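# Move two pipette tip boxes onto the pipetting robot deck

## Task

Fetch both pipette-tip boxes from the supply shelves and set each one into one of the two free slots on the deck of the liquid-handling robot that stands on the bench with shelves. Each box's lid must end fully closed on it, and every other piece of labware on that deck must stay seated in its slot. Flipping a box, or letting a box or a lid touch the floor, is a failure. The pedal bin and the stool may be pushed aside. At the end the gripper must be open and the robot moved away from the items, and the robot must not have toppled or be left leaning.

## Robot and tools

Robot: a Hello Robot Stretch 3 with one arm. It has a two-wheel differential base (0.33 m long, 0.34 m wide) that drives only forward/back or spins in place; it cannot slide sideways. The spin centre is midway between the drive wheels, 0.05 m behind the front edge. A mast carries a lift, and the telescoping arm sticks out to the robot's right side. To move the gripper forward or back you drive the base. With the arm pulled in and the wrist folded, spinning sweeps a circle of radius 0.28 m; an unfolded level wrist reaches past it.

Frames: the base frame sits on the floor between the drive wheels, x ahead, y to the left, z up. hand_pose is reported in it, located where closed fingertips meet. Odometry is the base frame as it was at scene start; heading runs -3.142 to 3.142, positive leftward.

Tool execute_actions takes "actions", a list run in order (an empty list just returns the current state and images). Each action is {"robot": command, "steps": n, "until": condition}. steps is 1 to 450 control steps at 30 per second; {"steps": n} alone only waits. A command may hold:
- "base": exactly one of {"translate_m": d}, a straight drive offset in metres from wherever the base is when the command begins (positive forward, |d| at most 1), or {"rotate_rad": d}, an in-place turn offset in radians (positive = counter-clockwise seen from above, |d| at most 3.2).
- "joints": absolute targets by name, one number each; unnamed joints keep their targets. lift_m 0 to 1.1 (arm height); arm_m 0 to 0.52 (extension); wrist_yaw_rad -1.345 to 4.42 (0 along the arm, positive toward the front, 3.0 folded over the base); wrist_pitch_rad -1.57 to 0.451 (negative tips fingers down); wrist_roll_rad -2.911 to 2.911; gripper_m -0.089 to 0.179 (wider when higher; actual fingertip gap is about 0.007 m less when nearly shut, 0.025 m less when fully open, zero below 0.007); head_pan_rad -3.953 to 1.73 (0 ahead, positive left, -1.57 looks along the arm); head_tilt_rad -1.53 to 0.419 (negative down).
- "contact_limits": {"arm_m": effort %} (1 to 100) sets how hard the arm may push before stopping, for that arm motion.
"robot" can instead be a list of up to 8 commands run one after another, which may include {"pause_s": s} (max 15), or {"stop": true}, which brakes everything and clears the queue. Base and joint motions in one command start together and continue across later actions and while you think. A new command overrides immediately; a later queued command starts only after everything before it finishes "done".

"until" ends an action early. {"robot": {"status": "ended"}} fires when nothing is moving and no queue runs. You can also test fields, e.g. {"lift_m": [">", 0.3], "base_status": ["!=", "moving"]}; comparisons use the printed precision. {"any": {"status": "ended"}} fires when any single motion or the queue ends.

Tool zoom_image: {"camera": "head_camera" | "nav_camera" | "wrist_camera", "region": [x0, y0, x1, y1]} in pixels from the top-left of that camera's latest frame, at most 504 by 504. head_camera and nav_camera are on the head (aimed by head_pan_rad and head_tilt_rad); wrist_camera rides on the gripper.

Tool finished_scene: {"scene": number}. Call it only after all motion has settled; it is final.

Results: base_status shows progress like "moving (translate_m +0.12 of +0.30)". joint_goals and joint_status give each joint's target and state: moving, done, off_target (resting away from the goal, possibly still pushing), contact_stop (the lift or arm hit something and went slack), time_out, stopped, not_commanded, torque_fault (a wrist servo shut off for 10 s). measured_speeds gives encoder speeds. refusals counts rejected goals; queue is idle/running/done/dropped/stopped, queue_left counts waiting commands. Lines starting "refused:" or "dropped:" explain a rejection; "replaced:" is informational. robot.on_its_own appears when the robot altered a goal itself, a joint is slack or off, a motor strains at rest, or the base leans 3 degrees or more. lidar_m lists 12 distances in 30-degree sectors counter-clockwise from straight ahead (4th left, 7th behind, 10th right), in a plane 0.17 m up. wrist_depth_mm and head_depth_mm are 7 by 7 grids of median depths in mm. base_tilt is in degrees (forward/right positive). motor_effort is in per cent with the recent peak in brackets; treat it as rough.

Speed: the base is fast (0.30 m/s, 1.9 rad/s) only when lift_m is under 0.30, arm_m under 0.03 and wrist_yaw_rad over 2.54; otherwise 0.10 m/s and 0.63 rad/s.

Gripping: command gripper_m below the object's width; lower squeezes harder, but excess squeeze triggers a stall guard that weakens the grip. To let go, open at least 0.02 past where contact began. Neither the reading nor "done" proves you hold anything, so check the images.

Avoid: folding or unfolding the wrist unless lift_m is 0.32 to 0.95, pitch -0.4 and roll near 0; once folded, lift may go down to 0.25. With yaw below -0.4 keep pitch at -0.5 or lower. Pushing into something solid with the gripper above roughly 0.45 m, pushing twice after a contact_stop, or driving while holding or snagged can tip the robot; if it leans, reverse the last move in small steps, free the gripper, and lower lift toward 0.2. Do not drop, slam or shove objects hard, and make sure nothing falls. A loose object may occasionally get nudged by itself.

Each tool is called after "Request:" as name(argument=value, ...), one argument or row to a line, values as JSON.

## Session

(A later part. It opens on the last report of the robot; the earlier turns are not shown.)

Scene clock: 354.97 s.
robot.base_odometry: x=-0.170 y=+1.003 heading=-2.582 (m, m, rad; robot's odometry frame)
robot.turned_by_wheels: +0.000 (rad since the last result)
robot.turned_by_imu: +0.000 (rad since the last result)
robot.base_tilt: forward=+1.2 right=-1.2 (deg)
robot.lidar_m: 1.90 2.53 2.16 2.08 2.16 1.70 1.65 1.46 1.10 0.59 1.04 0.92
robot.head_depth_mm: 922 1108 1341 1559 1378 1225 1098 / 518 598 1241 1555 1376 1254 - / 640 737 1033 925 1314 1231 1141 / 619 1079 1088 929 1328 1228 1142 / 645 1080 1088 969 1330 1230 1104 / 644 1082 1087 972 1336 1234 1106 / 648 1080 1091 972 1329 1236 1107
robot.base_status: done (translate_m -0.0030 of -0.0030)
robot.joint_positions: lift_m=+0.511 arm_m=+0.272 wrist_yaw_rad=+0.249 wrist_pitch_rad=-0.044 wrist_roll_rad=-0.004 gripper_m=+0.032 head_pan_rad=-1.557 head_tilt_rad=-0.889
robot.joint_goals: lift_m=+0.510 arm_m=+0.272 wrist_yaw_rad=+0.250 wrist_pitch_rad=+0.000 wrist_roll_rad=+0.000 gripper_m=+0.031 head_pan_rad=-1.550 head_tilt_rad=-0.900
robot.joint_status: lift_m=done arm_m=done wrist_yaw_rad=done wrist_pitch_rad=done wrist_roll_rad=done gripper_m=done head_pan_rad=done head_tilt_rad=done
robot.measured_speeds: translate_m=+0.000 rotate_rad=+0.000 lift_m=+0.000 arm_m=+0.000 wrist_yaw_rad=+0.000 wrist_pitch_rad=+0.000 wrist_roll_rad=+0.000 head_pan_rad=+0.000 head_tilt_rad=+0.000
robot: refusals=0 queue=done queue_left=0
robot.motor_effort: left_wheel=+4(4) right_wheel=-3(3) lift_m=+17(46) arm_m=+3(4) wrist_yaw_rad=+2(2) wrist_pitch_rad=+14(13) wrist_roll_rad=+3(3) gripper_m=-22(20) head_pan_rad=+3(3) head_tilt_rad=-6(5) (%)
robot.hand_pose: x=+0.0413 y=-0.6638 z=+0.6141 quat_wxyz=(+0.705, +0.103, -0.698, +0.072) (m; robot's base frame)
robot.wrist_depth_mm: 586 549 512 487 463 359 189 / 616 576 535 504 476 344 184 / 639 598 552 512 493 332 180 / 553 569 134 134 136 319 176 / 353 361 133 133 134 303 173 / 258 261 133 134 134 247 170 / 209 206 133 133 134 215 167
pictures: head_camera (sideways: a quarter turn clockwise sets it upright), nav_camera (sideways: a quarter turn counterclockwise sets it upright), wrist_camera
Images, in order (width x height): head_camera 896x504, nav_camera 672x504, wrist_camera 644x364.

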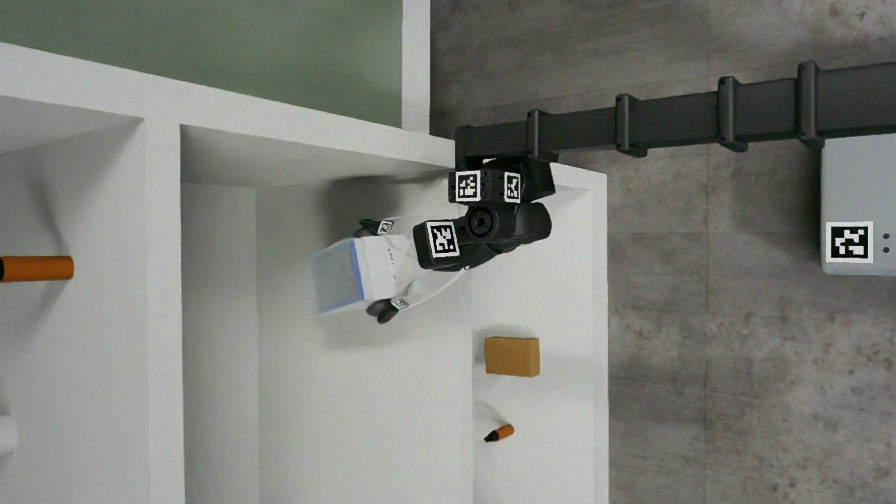

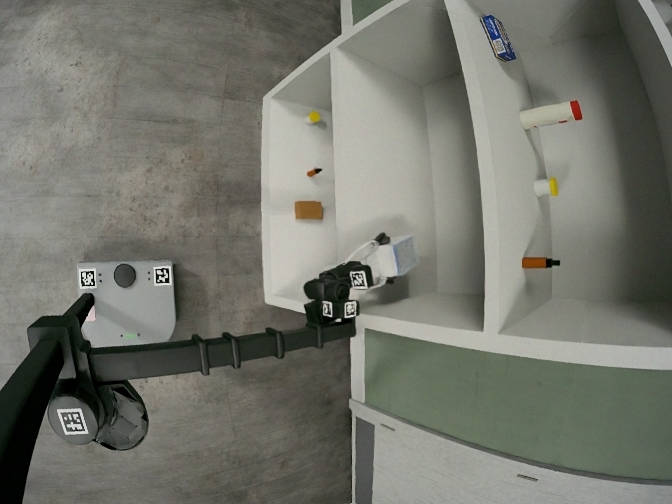

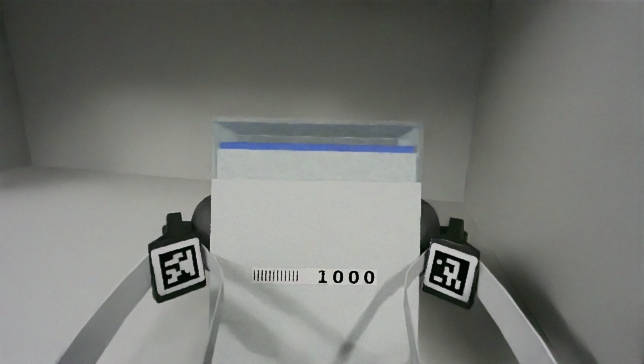

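Request:
execute_actions(
  actions=[
    {"robot":[{"joints":{"wrist_pitch_rad":0.1}},{"joints":{"wrist_pitch_rad":0.2,"lift_m":0.48}},{"joints":{"lift_m":0.495}}],"steps":450,"until":{"robot":{"status":"ended"}}},
    {"steps":30},
  ],
)

Scene clock: 364.60 s.
robot.base_odometry: x=-0.170 y=+1.003 heading=-2.582 (m, m, rad; robot's odometry frame)
robot.turned_by_wheels: +0.000 (rad since the last result)
robot.turned_by_imu: +0.000 (rad since the last result)
robot.base_tilt: forward=+1.1 right=-1.1 (deg)
robot.lidar_m: 1.91 2.52 2.16 2.09 2.17 1.70 1.65 1.46 1.09 0.59 1.04 0.92
robot.head_depth_mm: 923 1103 1344 1551 1381 1224 1102 / 518 600 1235 1554 1382 1239 - / 641 741 1034 927 1313 1225 1136 / 618 1081 1059 968 1337 1229 1136 / 645 1079 1058 968 1331 1231 1100 / 647 1081 1090 972 1339 1232 1108 / 649 1078 1092 972 1337 1234 1111
robot.base_status: done (translate_m -0.0030 of -0.0030)
robot.joint_positions: lift_m=+0.494 arm_m=+0.272 wrist_yaw_rad=+0.249 wrist_pitch_rad=+0.157 wrist_roll_rad=-0.004 gripper_m=+0.032 head_pan_rad=-1.557 head_tilt_rad=-0.889
robot.joint_goals: lift_m=+0.495 arm_m=+0.272 wrist_yaw_rad=+0.250 wrist_pitch_rad=+0.200 wrist_roll_rad=+0.000 gripper_m=+0.031 head_pan_rad=-1.550 head_tilt_rad=-0.900
robot.joint_status: lift_m=done arm_m=done wrist_yaw_rad=done wrist_pitch_rad=done wrist_roll_rad=done gripper_m=done head_pan_rad=done head_tilt_rad=done
robot.measured_speeds: translate_m=+0.000 rotate_rad=+0.000 lift_m=+0.000 arm_m=+0.000 wrist_yaw_rad=+0.000 wrist_pitch_rad=+0.000 wrist_roll_rad=+0.000 head_pan_rad=+0.000 head_tilt_rad=+0.000
robot: refusals=0 queue=done queue_left=0
robot.motor_effort: left_wheel=+4(4) right_wheel=-4(5) lift_m=+46(50) arm_m=+3(4) wrist_yaw_rad=+3(2) wrist_pitch_rad=+13(16) wrist_roll_rad=+3(3) gripper_m=-21(20) head_pan_rad=+3(3) head_tilt_rad=-5(5) (%)
robot.hand_pose: x=+0.0418 y=-0.6656 z=+0.6493 quat_wxyz=(+0.694, +0.032, -0.705, +0.142) (m; robot's base frame)
robot.wrist_depth_mm: 633 597 560 525 498 337 180 / 643 599 566 528 498 330 179 / 648 612 569 523 495 323 177 / 655 617 134 133 136 319 175 / 647 605 133 134 133 313 173 / 391 398 133 133 134 265 172 / 296 283 133 133 134 280 170
pictures: head_camera (sideways: a quarter turn clockwise sets it upright), nav_camera (sideways: a quarter turn counterclockwise sets it upright), wrist_camera
Images, in order (width x height): head_camera 896x504, nav_camera 672x504, wrist_camera 644x364.

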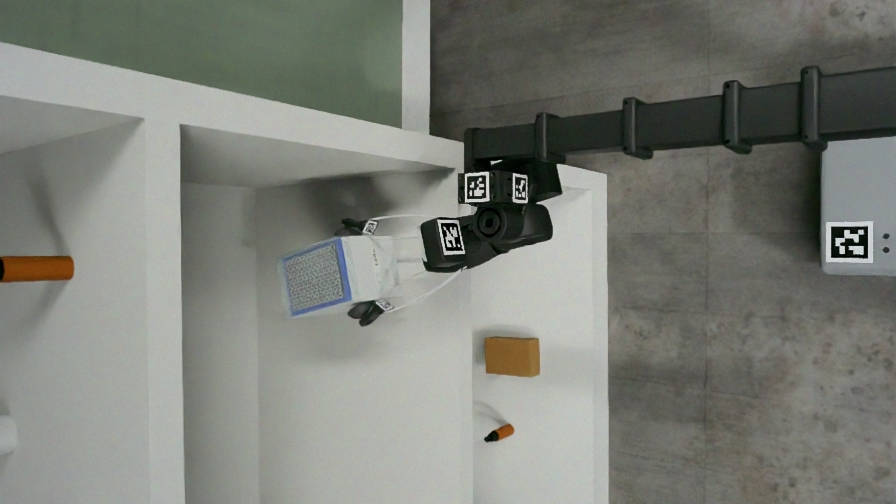

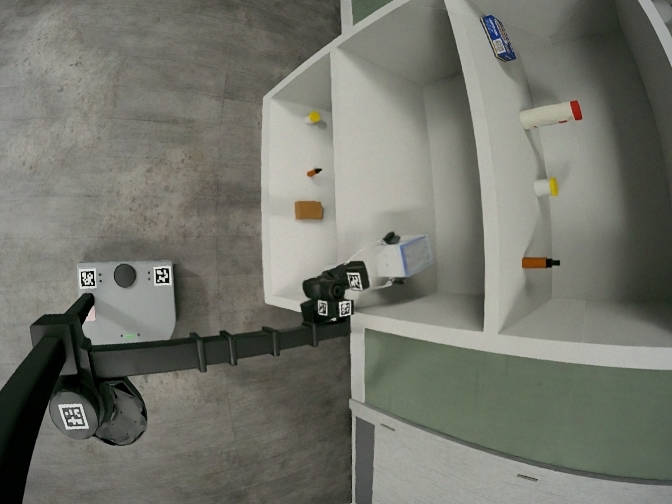

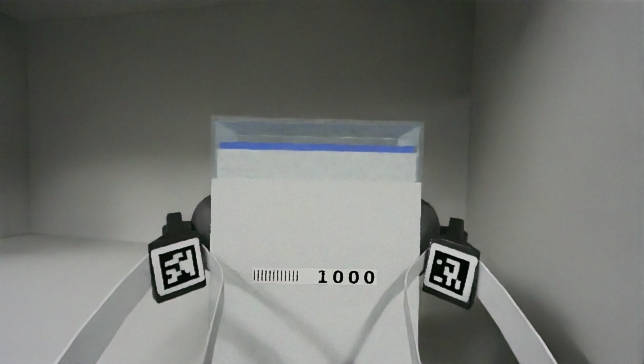

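Request:
execute_actions(
  actions=[
    {"robot":[{"joints":{"arm_m":0.0}},{"base":{"rotate_rad":0.508},"joints":{"wrist_yaw_rad":0}},{"base":{"translate_m":0.72},"joints":{"lift_m":0.74,"head_tilt_rad":-0.65,"head_pan_rad":-1.57}},{"base":{"translate_m":0.717}},{"base":{"rotate_rad":1.077}}],"steps":450,"until":{"robot":{"status":"ended"}}},
    {"steps":450,"until":{"robot":{"status":"ended"}}},
  ],
)

Scene clock: 398.07 s.
robot.base_odometry: x=-0.863 y=-0.256 heading=-0.998 (m, m, rad; robot's odometry frame)
robot.turned_by_wheels: +1.585 (rad since the last result)
robot.turned_by_imu: +1.567 (rad since the last result)
robot.base_tilt: forward=+1.1 right=-1.2 (deg)
robot.lidar_m: 1.73 1.46 2.00 2.89 1.87 1.35 1.75 1.83 0.76 0.89 0.77 1.17
robot.head_depth_mm: 1184 1309 1063 845 1611 1326 1227 / 1185 1313 1065 845 1610 1360 1233 / 1171 1291 1024 562 512 1423 - / 776 1312 1025 780 512 1412 1173 / 778 1318 950 808 1575 1360 1173 / 778 1319 938 807 1581 1363 1177 / 776 1321 942 810 1508 1362 1175
robot.base_status: done (rotate_rad +1.0768 of +1.0770)
robot.joint_positions: lift_m=+0.739 arm_m=+0.000 wrist_yaw_rad=+0.000 wrist_pitch_rad=+0.158 wrist_roll_rad=-0.004 gripper_m=+0.032 head_pan_rad=-1.563 head_tilt_rad=-0.655
robot.joint_goals: lift_m=+0.740 arm_m=+0.000 wrist_yaw_rad=+0.000 wrist_pitch_rad=+0.200 wrist_roll_rad=+0.000 gripper_m=+0.031 head_pan_rad=-1.570 head_tilt_rad=-0.650
robot.joint_status: lift_m=done arm_m=done wrist_yaw_rad=done wrist_pitch_rad=done wrist_roll_rad=done gripper_m=done head_pan_rad=done head_tilt_rad=done
robot.measured_speeds: translate_m=+0.000 rotate_rad=+0.000 lift_m=+0.000 arm_m=+0.000 wrist_yaw_rad=+0.000 wrist_pitch_rad=+0.000 wrist_roll_rad=+0.000 head_pan_rad=+0.000 head_tilt_rad=+0.000
robot: refusals=0 queue=done queue_left=0
robot.motor_effort: left_wheel=-4(11) right_wheel=+1(6) lift_m=+46(46) arm_m=-4(4) wrist_yaw_rad=+0(1) wrist_pitch_rad=+13(13) wrist_roll_rad=+3(3) gripper_m=-20(20) head_pan_rad=-4(6) head_tilt_rad=+3(22) (%)
robot.hand_pose: x=-0.0213 y=-0.4022 z=+0.8945 quat_wxyz=(+0.707, -0.056, -0.703, +0.056) (m; robot's base frame)
robot.wrist_depth_mm: 676 679 675 680 - - - / - - - 982 965 - - / - - - - - - - / - - 135 134 135 - - / 475 532 133 133 134 - - / 417 415 133 134 134 488 490 / 427 425 133 134 134 428 385
pictures: head_camera (sideways: a quarter turn clockwise sets it upright), nav_camera (sideways: a quarter turn counterclockwise sets it upright), wrist_camera
Images, in order (width x height): head_camera 896x504, nav_camera 672x504, wrist_camera 644x364.

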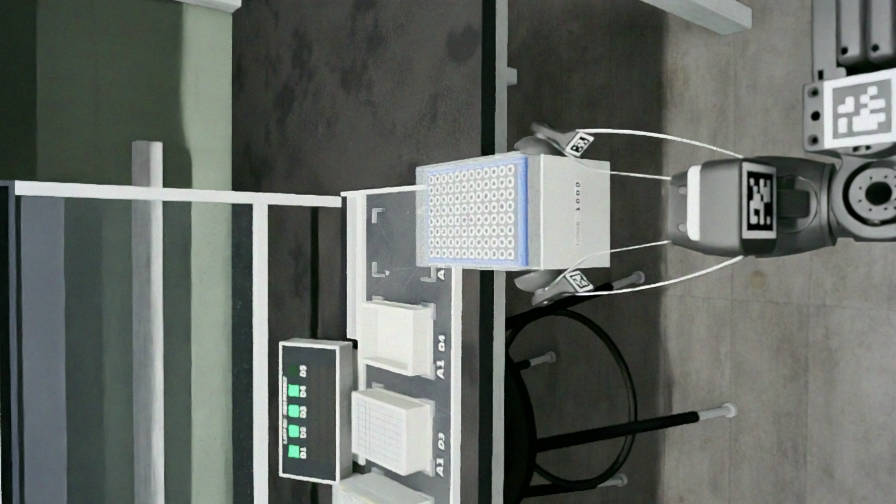

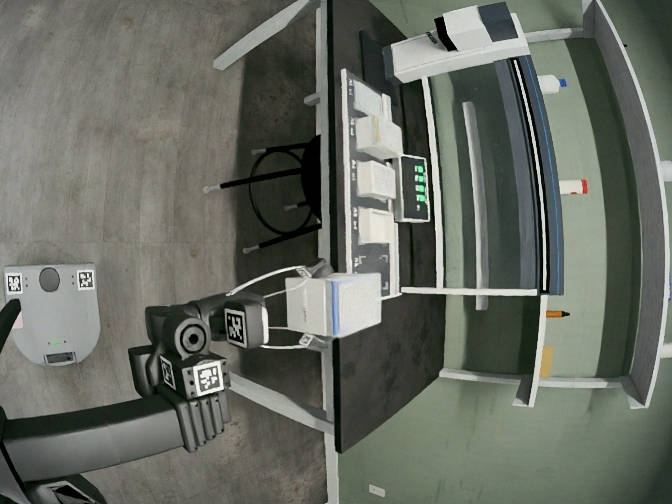

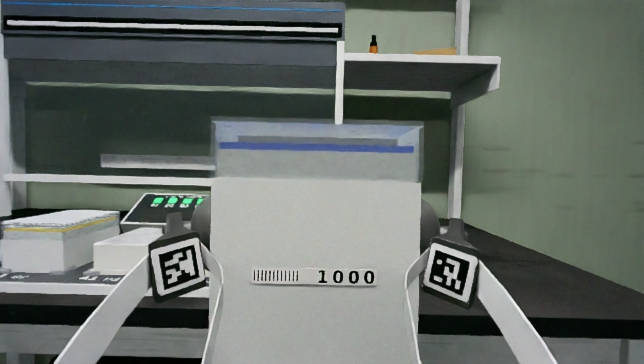

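Request:
execute_actions(
  actions=[
    {"robot":[{"base":{"translate_m":0.02},"joints":{"arm_m":0.315}},{"joints":{"lift_m":0.70}}],"steps":450,"until":{"robot":{"status":"ended"}}},
  ],
)

Request:
zoom_image(
  camera="head_camera",
  region=[280,140,500,380],
)

Scene clock: 411.93 s.
robot.base_odometry: x=-0.853 y=-0.272 heading=-0.998 (m, m, rad; robot's odometry frame)
robot.turned_by_wheels: +0.000 (rad since the last result)
robot.turned_by_imu: +0.000 (rad since the last result)
robot.base_tilt: forward=+1.1 right=-1.1 (deg)
robot.lidar_m: 1.73 1.44 1.96 2.89 1.88 1.37 1.77 1.85 0.78 0.89 0.76 1.15
robot.head_depth_mm: 1183 1312 1063 844 1612 1354 - / 1189 1313 1064 844 - 1324 1167 / 1148 1292 1019 845 1540 1354 1170 / 775 1317 932 802 1572 1361 1172 / 777 1323 950 807 1579 1364 1170 / 777 1318 935 808 1535 1335 1172 / 781 1322 944 807 1547 1372 1177
robot.base_status: done (translate_m +0.0200 of +0.0200)
robot.joint_positions: lift_m=+0.701 arm_m=+0.315 wrist_yaw_rad=+0.000 wrist_pitch_rad=+0.158 wrist_roll_rad=-0.004 gripper_m=+0.032 head_pan_rad=-1.563 head_tilt_rad=-0.655
robot.joint_goals: lift_m=+0.700 arm_m=+0.315 wrist_yaw_rad=+0.000 wrist_pitch_rad=+0.200 wrist_roll_rad=+0.000 gripper_m=+0.031 head_pan_rad=-1.570 head_tilt_rad=-0.650
robot.joint_status: lift_m=done arm_m=done wrist_yaw_rad=done wrist_pitch_rad=done wrist_roll_rad=done gripper_m=done head_pan_rad=done head_tilt_rad=done
robot.measured_speeds: translate_m=+0.000 rotate_rad=+0.000 lift_m=+0.000 arm_m=+0.000 wrist_yaw_rad=+0.000 wrist_pitch_rad=+0.000 wrist_roll_rad=+0.000 head_pan_rad=+0.000 head_tilt_rad=+0.000
robot: refusals=0 queue=done queue_left=0
robot.motor_effort: left_wheel=-5(9) right_wheel=+1(6) lift_m=+16(43) arm_m=+4(3) wrist_yaw_rad=+0(0) wrist_pitch_rad=+13(13) wrist_roll_rad=+3(3) gripper_m=-21(20) head_pan_rad=-4(4) head_tilt_rad=+3(2) (%)
robot.hand_pose: x=-0.0214 y=-0.7164 z=+0.8559 quat_wxyz=(+0.707, -0.056, -0.703, +0.056) (m; robot's base frame)
robot.wrist_depth_mm: 742 738 726 717 702 687 643 / 841 837 843 841 837 849 864 / 851 842 862 852 850 849 872 / 378 382 135 134 136 864 876 / 308 311 133 133 134 674 864 / 240 257 133 133 134 372 374 / 198 185 133 133 134 252 258
pictures: head_camera (sideways: a quarter turn clockwise sets it upright), nav_camera (sideways: a quarter turn counterclockwise sets it upright), wrist_camera
Images, in order (width x height): head_camera 896x504, nav_camera 672x504, wrist_camera 644x364.

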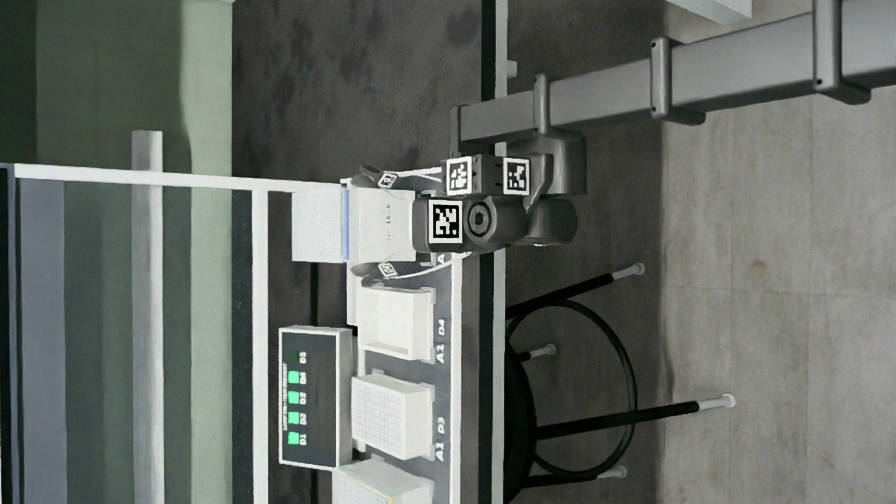

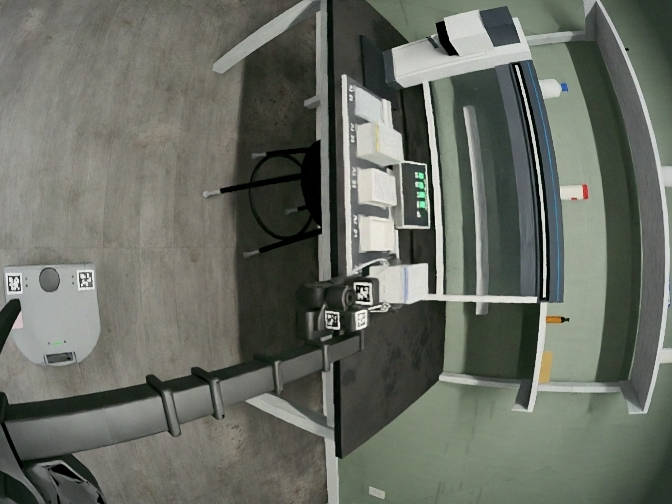

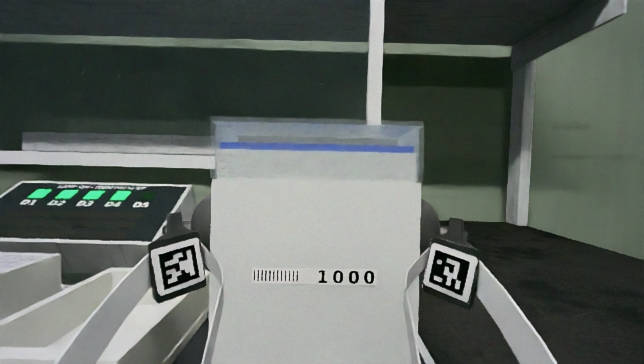

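Region (280, 140, 500, 380) of head_camera's 896x504 image, scaled by 2.100, with more detail than that image has; it fills the left 462 columns of this view, and the rest is white.

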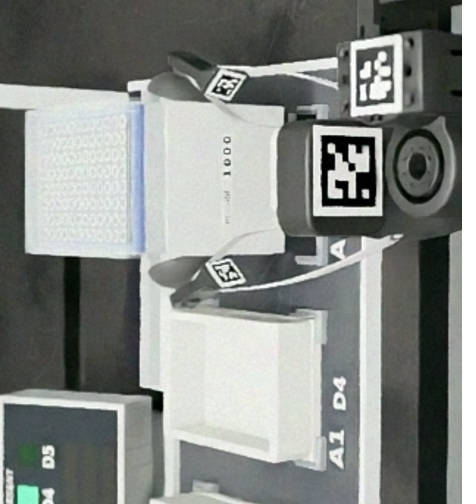

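Request:
execute_actions(
  actions=[
    {"robot":[{"joints":{"lift_m":0.681}},{"joints":{"gripper_m":0.09}},{"joints":{"gripper_m":0.117}},{"joints":{"arm_m":0.2}}],"steps":450,"until":{"robot":{"status":"ended"}}},
  ],
)

Request:
zoom_image(
  camera="head_camera",
  region=[290,150,470,330],
)

Scene clock: 420.03 s.
robot.base_odometry: x=-0.853 y=-0.272 heading=-0.998 (m, m, rad; robot's odometry frame)
robot.turned_by_wheels: +0.000 (rad since the last result)
robot.turned_by_imu: +0.000 (rad since the last result)
robot.base_tilt: forward=+1.2 right=-1.2 (deg)
robot.lidar_m: 1.73 1.45 1.96 2.89 1.87 1.37 1.77 1.85 0.78 0.89 0.76 1.15
robot.head_depth_mm: 1183 1308 1061 844 1616 1356 1188 / 1184 1325 1063 845 1708 - 1147 / 1146 1292 1019 800 - 1303 1170 / 773 1318 951 800 1575 1328 1170 / 778 1321 951 809 1580 1362 1174 / 778 1328 936 808 1551 1331 1169 / 781 1321 942 809 1546 1363 1167
robot.base_status: done (translate_m +0.0200 of +0.0200)
robot.joint_positions: lift_m=+0.682 arm_m=+0.200 wrist_yaw_rad=+0.001 wrist_pitch_rad=+0.178 wrist_roll_rad=-0.003 gripper_m=+0.117 head_pan_rad=-1.563 head_tilt_rad=-0.655
robot.joint_goals: lift_m=+0.681 arm_m=+0.200 wrist_yaw_rad=+0.000 wrist_pitch_rad=+0.200 wrist_roll_rad=+0.000 gripper_m=+0.117 head_pan_rad=-1.570 head_tilt_rad=-0.650
robot.joint_status: lift_m=done arm_m=done wrist_yaw_rad=done wrist_pitch_rad=done wrist_roll_rad=done gripper_m=done head_pan_rad=done head_tilt_rad=done
robot.measured_speeds: translate_m=+0.000 rotate_rad=+0.000 lift_m=+0.000 arm_m=+0.000 wrist_yaw_rad=+0.000 wrist_pitch_rad=+0.000 wrist_roll_rad=+0.000 head_pan_rad=+0.000 head_tilt_rad=+0.000
robot: refusals=0 queue=done queue_left=0
robot.motor_effort: left_wheel=-5(6) right_wheel=+2(2) lift_m=+17(17) arm_m=-4(4) wrist_yaw_rad=+0(0) wrist_pitch_rad=+7(13) wrist_roll_rad=+3(3) gripper_m=-1(79) head_pan_rad=-4(4) head_tilt_rad=+2(2) (%)
robot.hand_pose: x=-0.0213 y=-0.6018 z=+0.8419 quat_wxyz=(+0.706, -0.062, -0.703, +0.063) (m; robot's base frame)
robot.wrist_depth_mm: 758 736 732 722 715 698 962 / 970 970 957 964 975 969 975 / 966 949 982 964 969 963 978 / 970 478 499 248 978 970 979 / 295 356 372 245 625 662 974 / 256 255 250 245 307 381 348 / 214 214 213 213 216 230 234
pictures: head_camera (sideways: a quarter turn clockwise sets it upright), nav_camera (sideways: a quarter turn counterclockwise sets it upright), wrist_camera
Images, in order (width x height): head_camera 896x504, nav_camera 672x504, wrist_camera 644x364.

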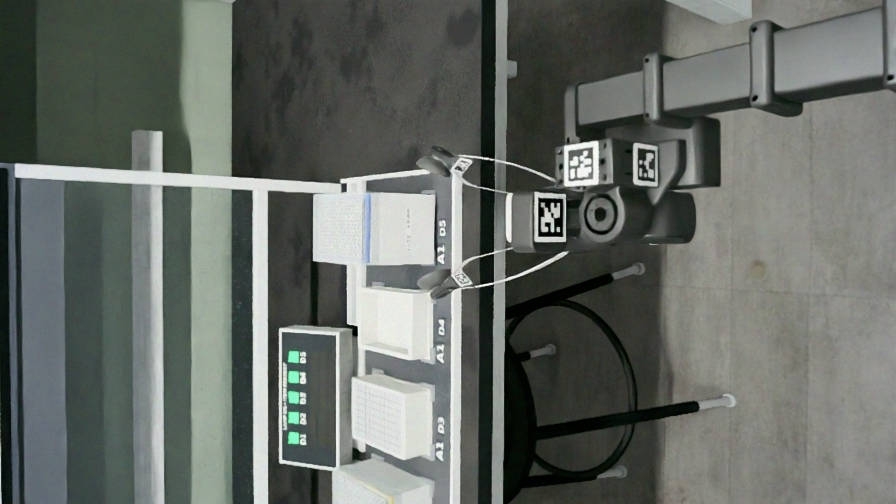

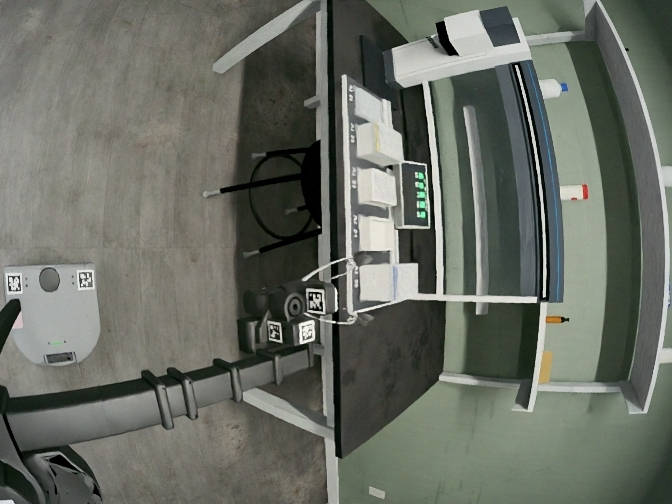

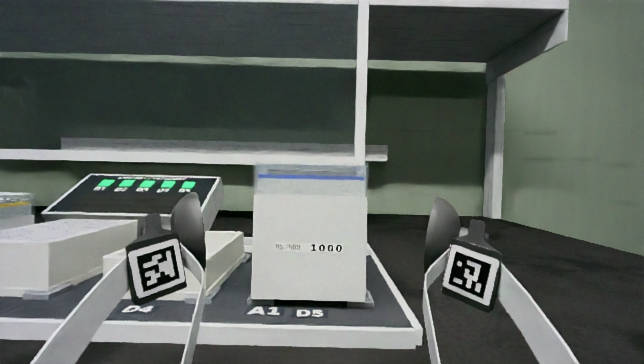

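Region (290, 150, 470, 330) of head_camera's 896x504 image, scaled by 2.800, with more detail than that image has.

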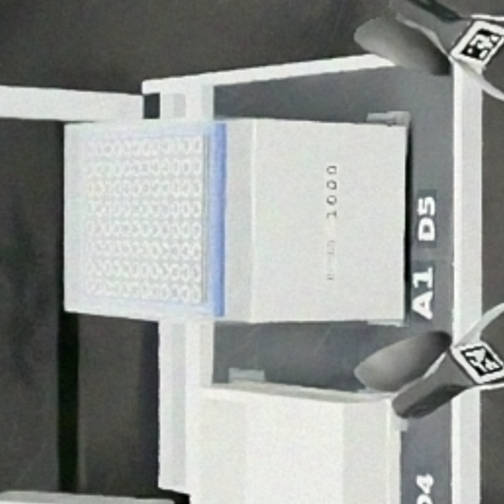

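Request:
execute_actions(
  actions=[
    {"robot":[{"joints":{"gripper_m":0.04,"wrist_pitch_rad":0.07,"arm_m":0.245}},{"joints":{"arm_m":0.29},"contact_limits":{"arm_m":9}}],"steps":450,"until":{"robot":{"status":"ended"}}},
  ],
)

Request:
execute_actions(
  actions=[
    {"robot":{"joints":{"arm_m":0.1,"head_pan_rad":-1.35}},"steps":450,"until":{"robot":{"status":"ended"}}},
  ],
)

Request:
zoom_image(
  camera="head_camera",
  region=[250,0,550,504],
)

Scene clock: 429.37 s.
robot.base_odometry: x=-0.853 y=-0.272 heading=-0.998 (m, m, rad; robot's odometry frame)
robot.turned_by_wheels: +0.000 (rad since the last result)
robot.turned_by_imu: +0.000 (rad since the last result)
robot.base_tilt: forward=+1.2 right=-1.2 (deg)
robot.lidar_m: 1.73 1.44 1.97 2.89 1.87 1.37 1.77 1.84 0.77 0.89 0.76 1.15
robot.head_depth_mm: 1187 1314 1061 846 1617 1370 - / 1193 1313 1070 844 - 1360 1165 / 1135 1295 1023 804 - 1362 1172 / 775 1319 937 804 1604 1362 1174 / 776 1318 953 809 1579 1365 1170 / 776 1321 933 808 1543 1339 1175 / 780 1321 943 811 1547 1364 1170
robot.base_status: done (translate_m +0.0200 of +0.0200)
robot.joint_positions: lift_m=+0.682 arm_m=+0.270 wrist_yaw_rad=-0.001 wrist_pitch_rad=+0.074 wrist_roll_rad=-0.003 gripper_m=+0.040 head_pan_rad=-1.563 head_tilt_rad=-0.654
robot.joint_goals: lift_m=+0.681 arm_m=+0.270 wrist_yaw_rad=+0.000 wrist_pitch_rad=+0.070 wrist_roll_rad=+0.000 gripper_m=+0.040 head_pan_rad=-1.570 head_tilt_rad=-0.650
robot.joint_status: lift_m=done arm_m=contact_stop wrist_yaw_rad=done wrist_pitch_rad=done wrist_roll_rad=done gripper_m=done head_pan_rad=done head_tilt_rad=done
robot.measured_speeds: translate_m=+0.000 rotate_rad=+0.001 lift_m=+0.000 arm_m=-0.007 wrist_yaw_rad=+0.000 wrist_pitch_rad=+0.168 wrist_roll_rad=+0.000 head_pan_rad=+0.000 head_tilt_rad=+0.000
robot: refusals=0 queue=dropped queue_left=0
robot.on_its_own: arm_m is slack since a contact_stop, until your next command for it (your +0.290 is given up)
robot.motor_effort: left_wheel=-6(8) right_wheel=+4(4) lift_m=+16(16) arm_m=+4(10) wrist_yaw_rad=+1(2) wrist_pitch_rad=-4(6) wrist_roll_rad=+3(3) gripper_m=-1(82) head_pan_rad=-4(4) head_tilt_rad=+2(2) (%)
robot.contact_limits: arm_m 9 (drawing in: default 21, maximum 35; extending or still: default 29, maximum 47)
robot.hand_pose: x=-0.0216 y=-0.6722 z=+0.8152 quat_wxyz=(+0.708, -0.026, -0.705, +0.026) (m; robot's base frame)
robot.wrist_depth_mm: 848 847 853 849 857 857 859 / 883 866 872 880 869 869 870 / 649 412 414 186 894 901 886 / 343 348 379 185 681 894 901 / 218 258 245 186 397 380 388 / 187 187 182 186 186 241 244 / 149 150 151 153 154 177 179
pictures: head_camera (sideways: a quarter turn clockwise sets it upright), nav_camera (sideways: a quarter turn counterclockwise sets it upright), wrist_camera
Images, in order (width x height): head_camera 896x504, nav_camera 672x504, wrist_camera 644x364.

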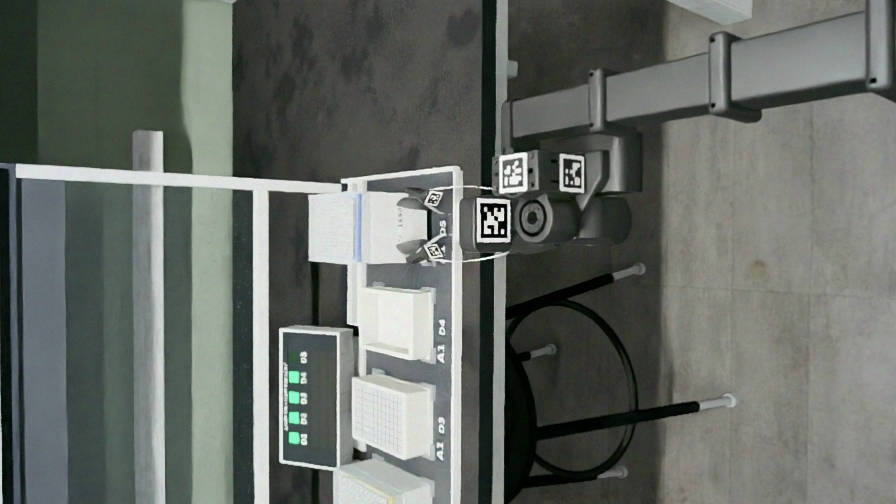

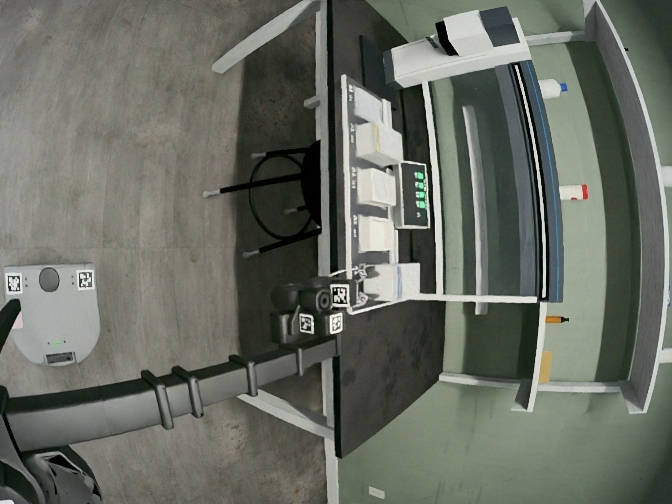

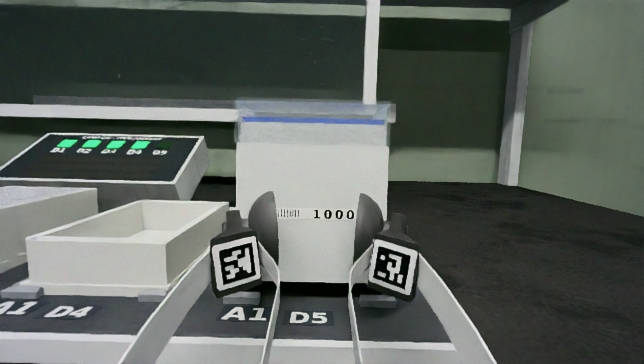

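Scene clock: 431.73 s.
robot.base_odometry: x=-0.853 y=-0.272 heading=-0.998 (m, m, rad; robot's odometry frame)
robot.turned_by_wheels: +0.000 (rad since the last result)
robot.turned_by_imu: +0.000 (rad since the last result)
robot.base_tilt: forward=+1.2 right=-1.2 (deg)
robot.lidar_m: 1.73 1.45 1.96 2.89 1.88 1.37 1.77 1.85 0.77 0.89 0.76 1.15
robot.head_depth_mm: 745 1268 1020 815 1577 1417 - / 762 1296 913 774 1618 - - / 1196 1315 953 812 1574 1361 1152 / 1224 1348 954 829 1619 1365 1169 / 1249 1375 964 834 1620 1336 1173 / 1275 1388 1054 863 1583 1364 1174 / 1315 1440 1057 895 1632 1367 1173
robot.base_status: done (translate_m +0.0200 of +0.0200)
robot.joint_positions: lift_m=+0.682 arm_m=+0.100 wrist_yaw_rad=+0.000 wrist_pitch_rad=+0.054 wrist_roll_rad=-0.003 gripper_m=+0.040 head_pan_rad=-1.357 head_tilt_rad=-0.654
robot.joint_goals: lift_m=+0.681 arm_m=+0.100 wrist_yaw_rad=+0.000 wrist_pitch_rad=+0.070 wrist_roll_rad=+0.000 gripper_m=+0.040 head_pan_rad=-1.350 head_tilt_rad=-0.650
robot.joint_status: lift_m=done arm_m=done wrist_yaw_rad=done wrist_pitch_rad=done wrist_roll_rad=done gripper_m=done head_pan_rad=done head_tilt_rad=done
robot.measured_speeds: translate_m=+0.000 rotate_rad=+0.000 lift_m=+0.000 arm_m=+0.000 wrist_yaw_rad=+0.000 wrist_pitch_rad=+0.000 wrist_roll_rad=+0.000 head_pan_rad=+0.000 head_tilt_rad=+0.000
robot: refusals=0 queue=done queue_left=0
robot.motor_effort: left_wheel=-3(6) right_wheel=+0(2) lift_m=+17(16) arm_m=-4(5) wrist_yaw_rad=+1(1) wrist_pitch_rad=+5(6) wrist_roll_rad=+3(2) gripper_m=+0(0) head_pan_rad=+3(23) head_tilt_rad=+2(2) (%)
robot.hand_pose: x=-0.0215 y=-0.5025 z=+0.8100 quat_wxyz=(+0.708, -0.019, -0.705, +0.019) (m; robot's base frame)
robot.wrist_depth_mm: - - - - - 971 - / - - - - - - - / - 574 960 344 - - - / 366 380 467 348 719 750 - / 313 315 315 316 363 349 357 / 332 332 334 332 331 331 331 / 499 486 - - - - -
pictures: head_camera (sideways: a quarter turn clockwise sets it upright), nav_camera (sideways: a quarter turn counterclockwise sets it upright), wrist_camera
Images, in order (width x height): head_camera 896x504, nav_camera 672x504, wrist_camera 644x364.

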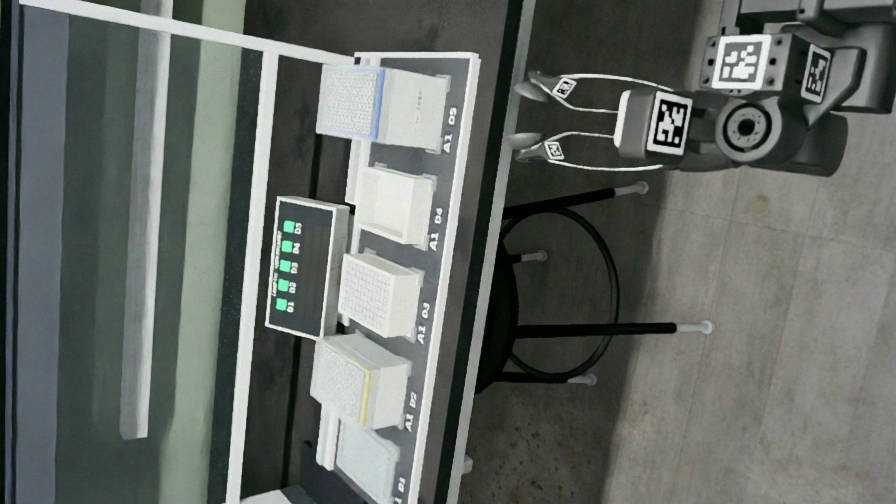

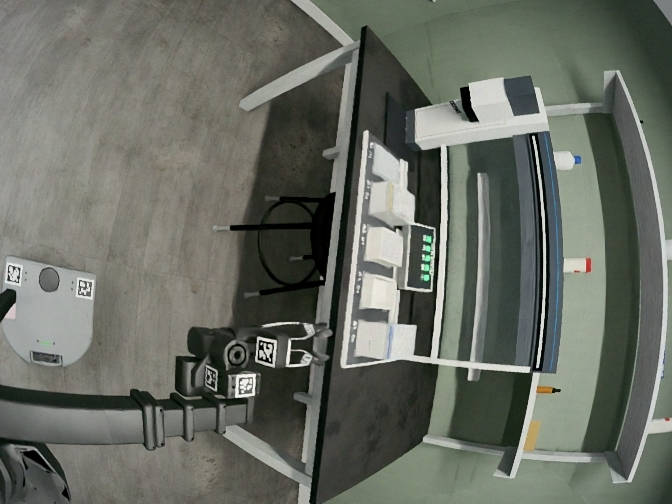

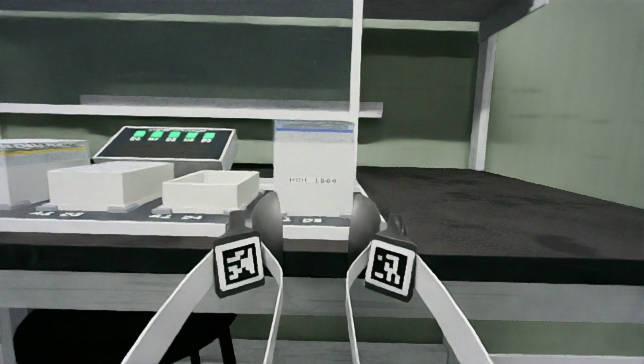

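Region (250, 0, 550, 504) of head_camera's 896x504 image, scaled by 1.000; it fills the left 300 columns of this view, and the rest is white.

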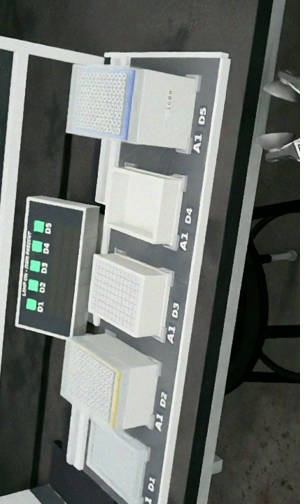

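Request:
zoom_image(
  camera="head_camera",
  region=[290,310,460,480],
)

Request:
zoom_image(
  camera="head_camera",
  region=[300,40,480,220],
)

Request:
execute_actions(
  actions=[
    {"robot":{"joints":{"arm_m":0.0}},"steps":450,"until":{"robot":{"status":"ended"}}},
  ],
)

Region (290, 310, 460, 480) of head_camera's 896x504 image, scaled by 2.965, with more detail than that image has.

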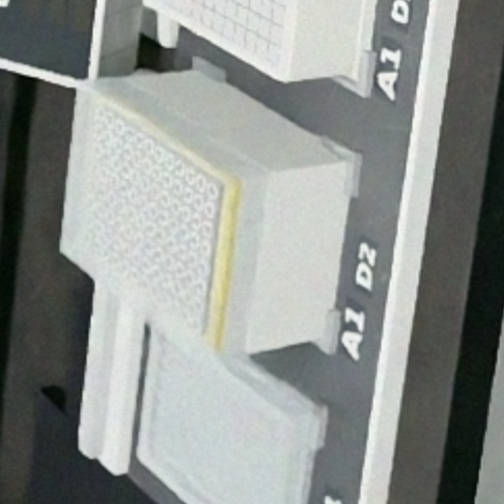

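Region (300, 40, 480, 220) of head_camera's 896x504 image, scaled by 2.800, with more detail than that image has.

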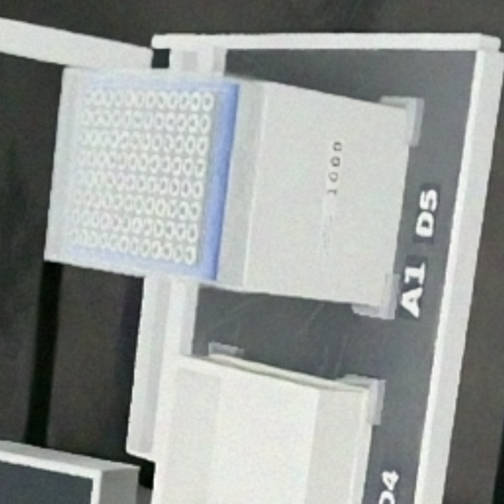

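Scene clock: 439.00 s.
robot.base_odometry: x=-0.853 y=-0.272 heading=-0.998 (m, m, rad; robot's odometry frame)
robot.turned_by_wheels: +0.000 (rad since the last result)
robot.turned_by_imu: +0.000 (rad since the last result)
robot.base_tilt: forward=+1.1 right=-1.2 (deg)
robot.lidar_m: 1.73 1.45 1.97 2.89 1.88 1.37 1.77 1.85 0.78 0.89 0.76 1.15
robot.head_depth_mm: 742 1260 1019 816 1565 1359 1168 / 760 1290 917 773 1613 1361 1167 / 1193 1318 953 810 1616 1358 1170 / 1223 1352 952 830 1623 1364 1170 / 1251 1381 964 837 1632 1336 1175 / 1283 1395 1056 864 1583 1362 1178 / 1307 1433 1059 899 1634 1369 1171
robot.base_status: done (translate_m +0.0200 of +0.0200)
robot.joint_positions: lift_m=+0.682 arm_m=+0.000 wrist_yaw_rad=+0.000 wrist_pitch_rad=+0.054 wrist_roll_rad=-0.003 gripper_m=+0.040 head_pan_rad=-1.357 head_tilt_rad=-0.654
robot.joint_goals: lift_m=+0.681 arm_m=+0.000 wrist_yaw_rad=+0.000 wrist_pitch_rad=+0.070 wrist_roll_rad=+0.000 gripper_m=+0.040 head_pan_rad=-1.350 head_tilt_rad=-0.650
robot.joint_status: lift_m=done arm_m=done wrist_yaw_rad=done wrist_pitch_rad=done wrist_roll_rad=done gripper_m=done head_pan_rad=done head_tilt_rad=done
robot.measured_speeds: translate_m=+0.000 rotate_rad=+0.000 lift_m=+0.000 arm_m=+0.000 wrist_yaw_rad=+0.000 wrist_pitch_rad=+0.000 wrist_roll_rad=+0.000 head_pan_rad=+0.000 head_tilt_rad=+0.000
robot: refusals=0 queue=done queue_left=0
robot.motor_effort: left_wheel=-3(3) right_wheel=+1(1) lift_m=+17(17) arm_m=-4(4) wrist_yaw_rad=+1(1) wrist_pitch_rad=+5(5) wrist_roll_rad=+3(3) gripper_m=-3(1) head_pan_rad=+3(3) head_tilt_rad=+2(2) (%)
robot.hand_pose: x=-0.0215 y=-0.4025 z=+0.8100 quat_wxyz=(+0.708, -0.019, -0.705, +0.019) (m; robot's base frame)
robot.wrist_depth_mm: - - - - - - - / - - - - - - - / - - 682 671 - - - / 447 452 468 450 720 748 - / 390 398 407 416 427 389 403 / - 599 680 - - - 443 / - 570 - - - - 485
pictures: head_camera (sideways: a quarter turn clockwise sets it upright), nav_camera (sideways: a quarter turn counterclockwise sets it upright), wrist_camera
Images, in order (width x height): head_camera 896x504, nav_camera 672x504, wrist_camera 644x364.

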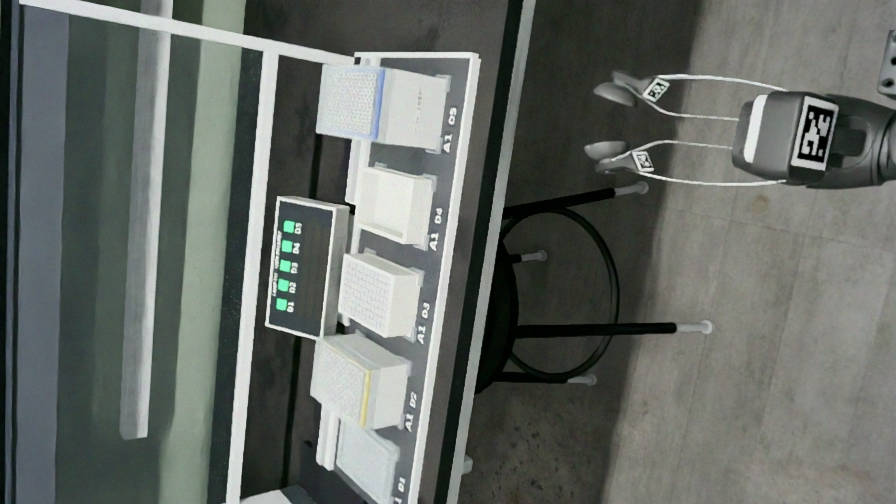

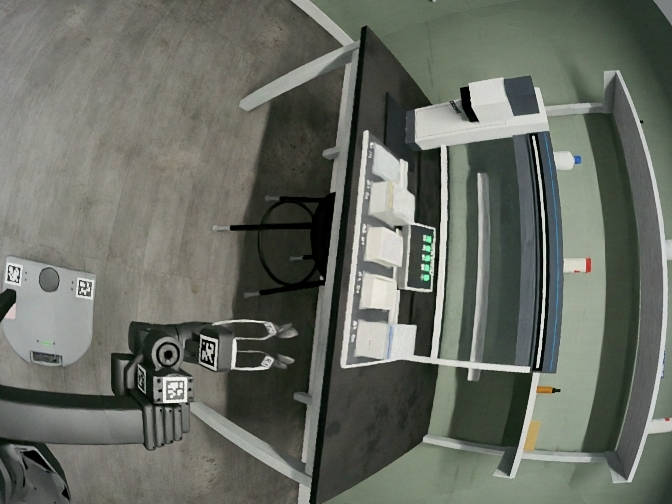

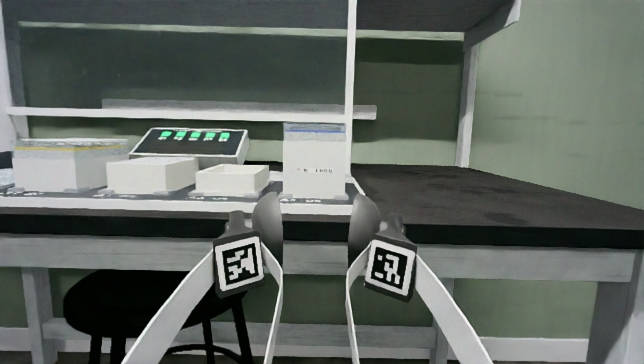

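Request:
finished_scene(
  scene=1,
)

The scene is finished: the task was done.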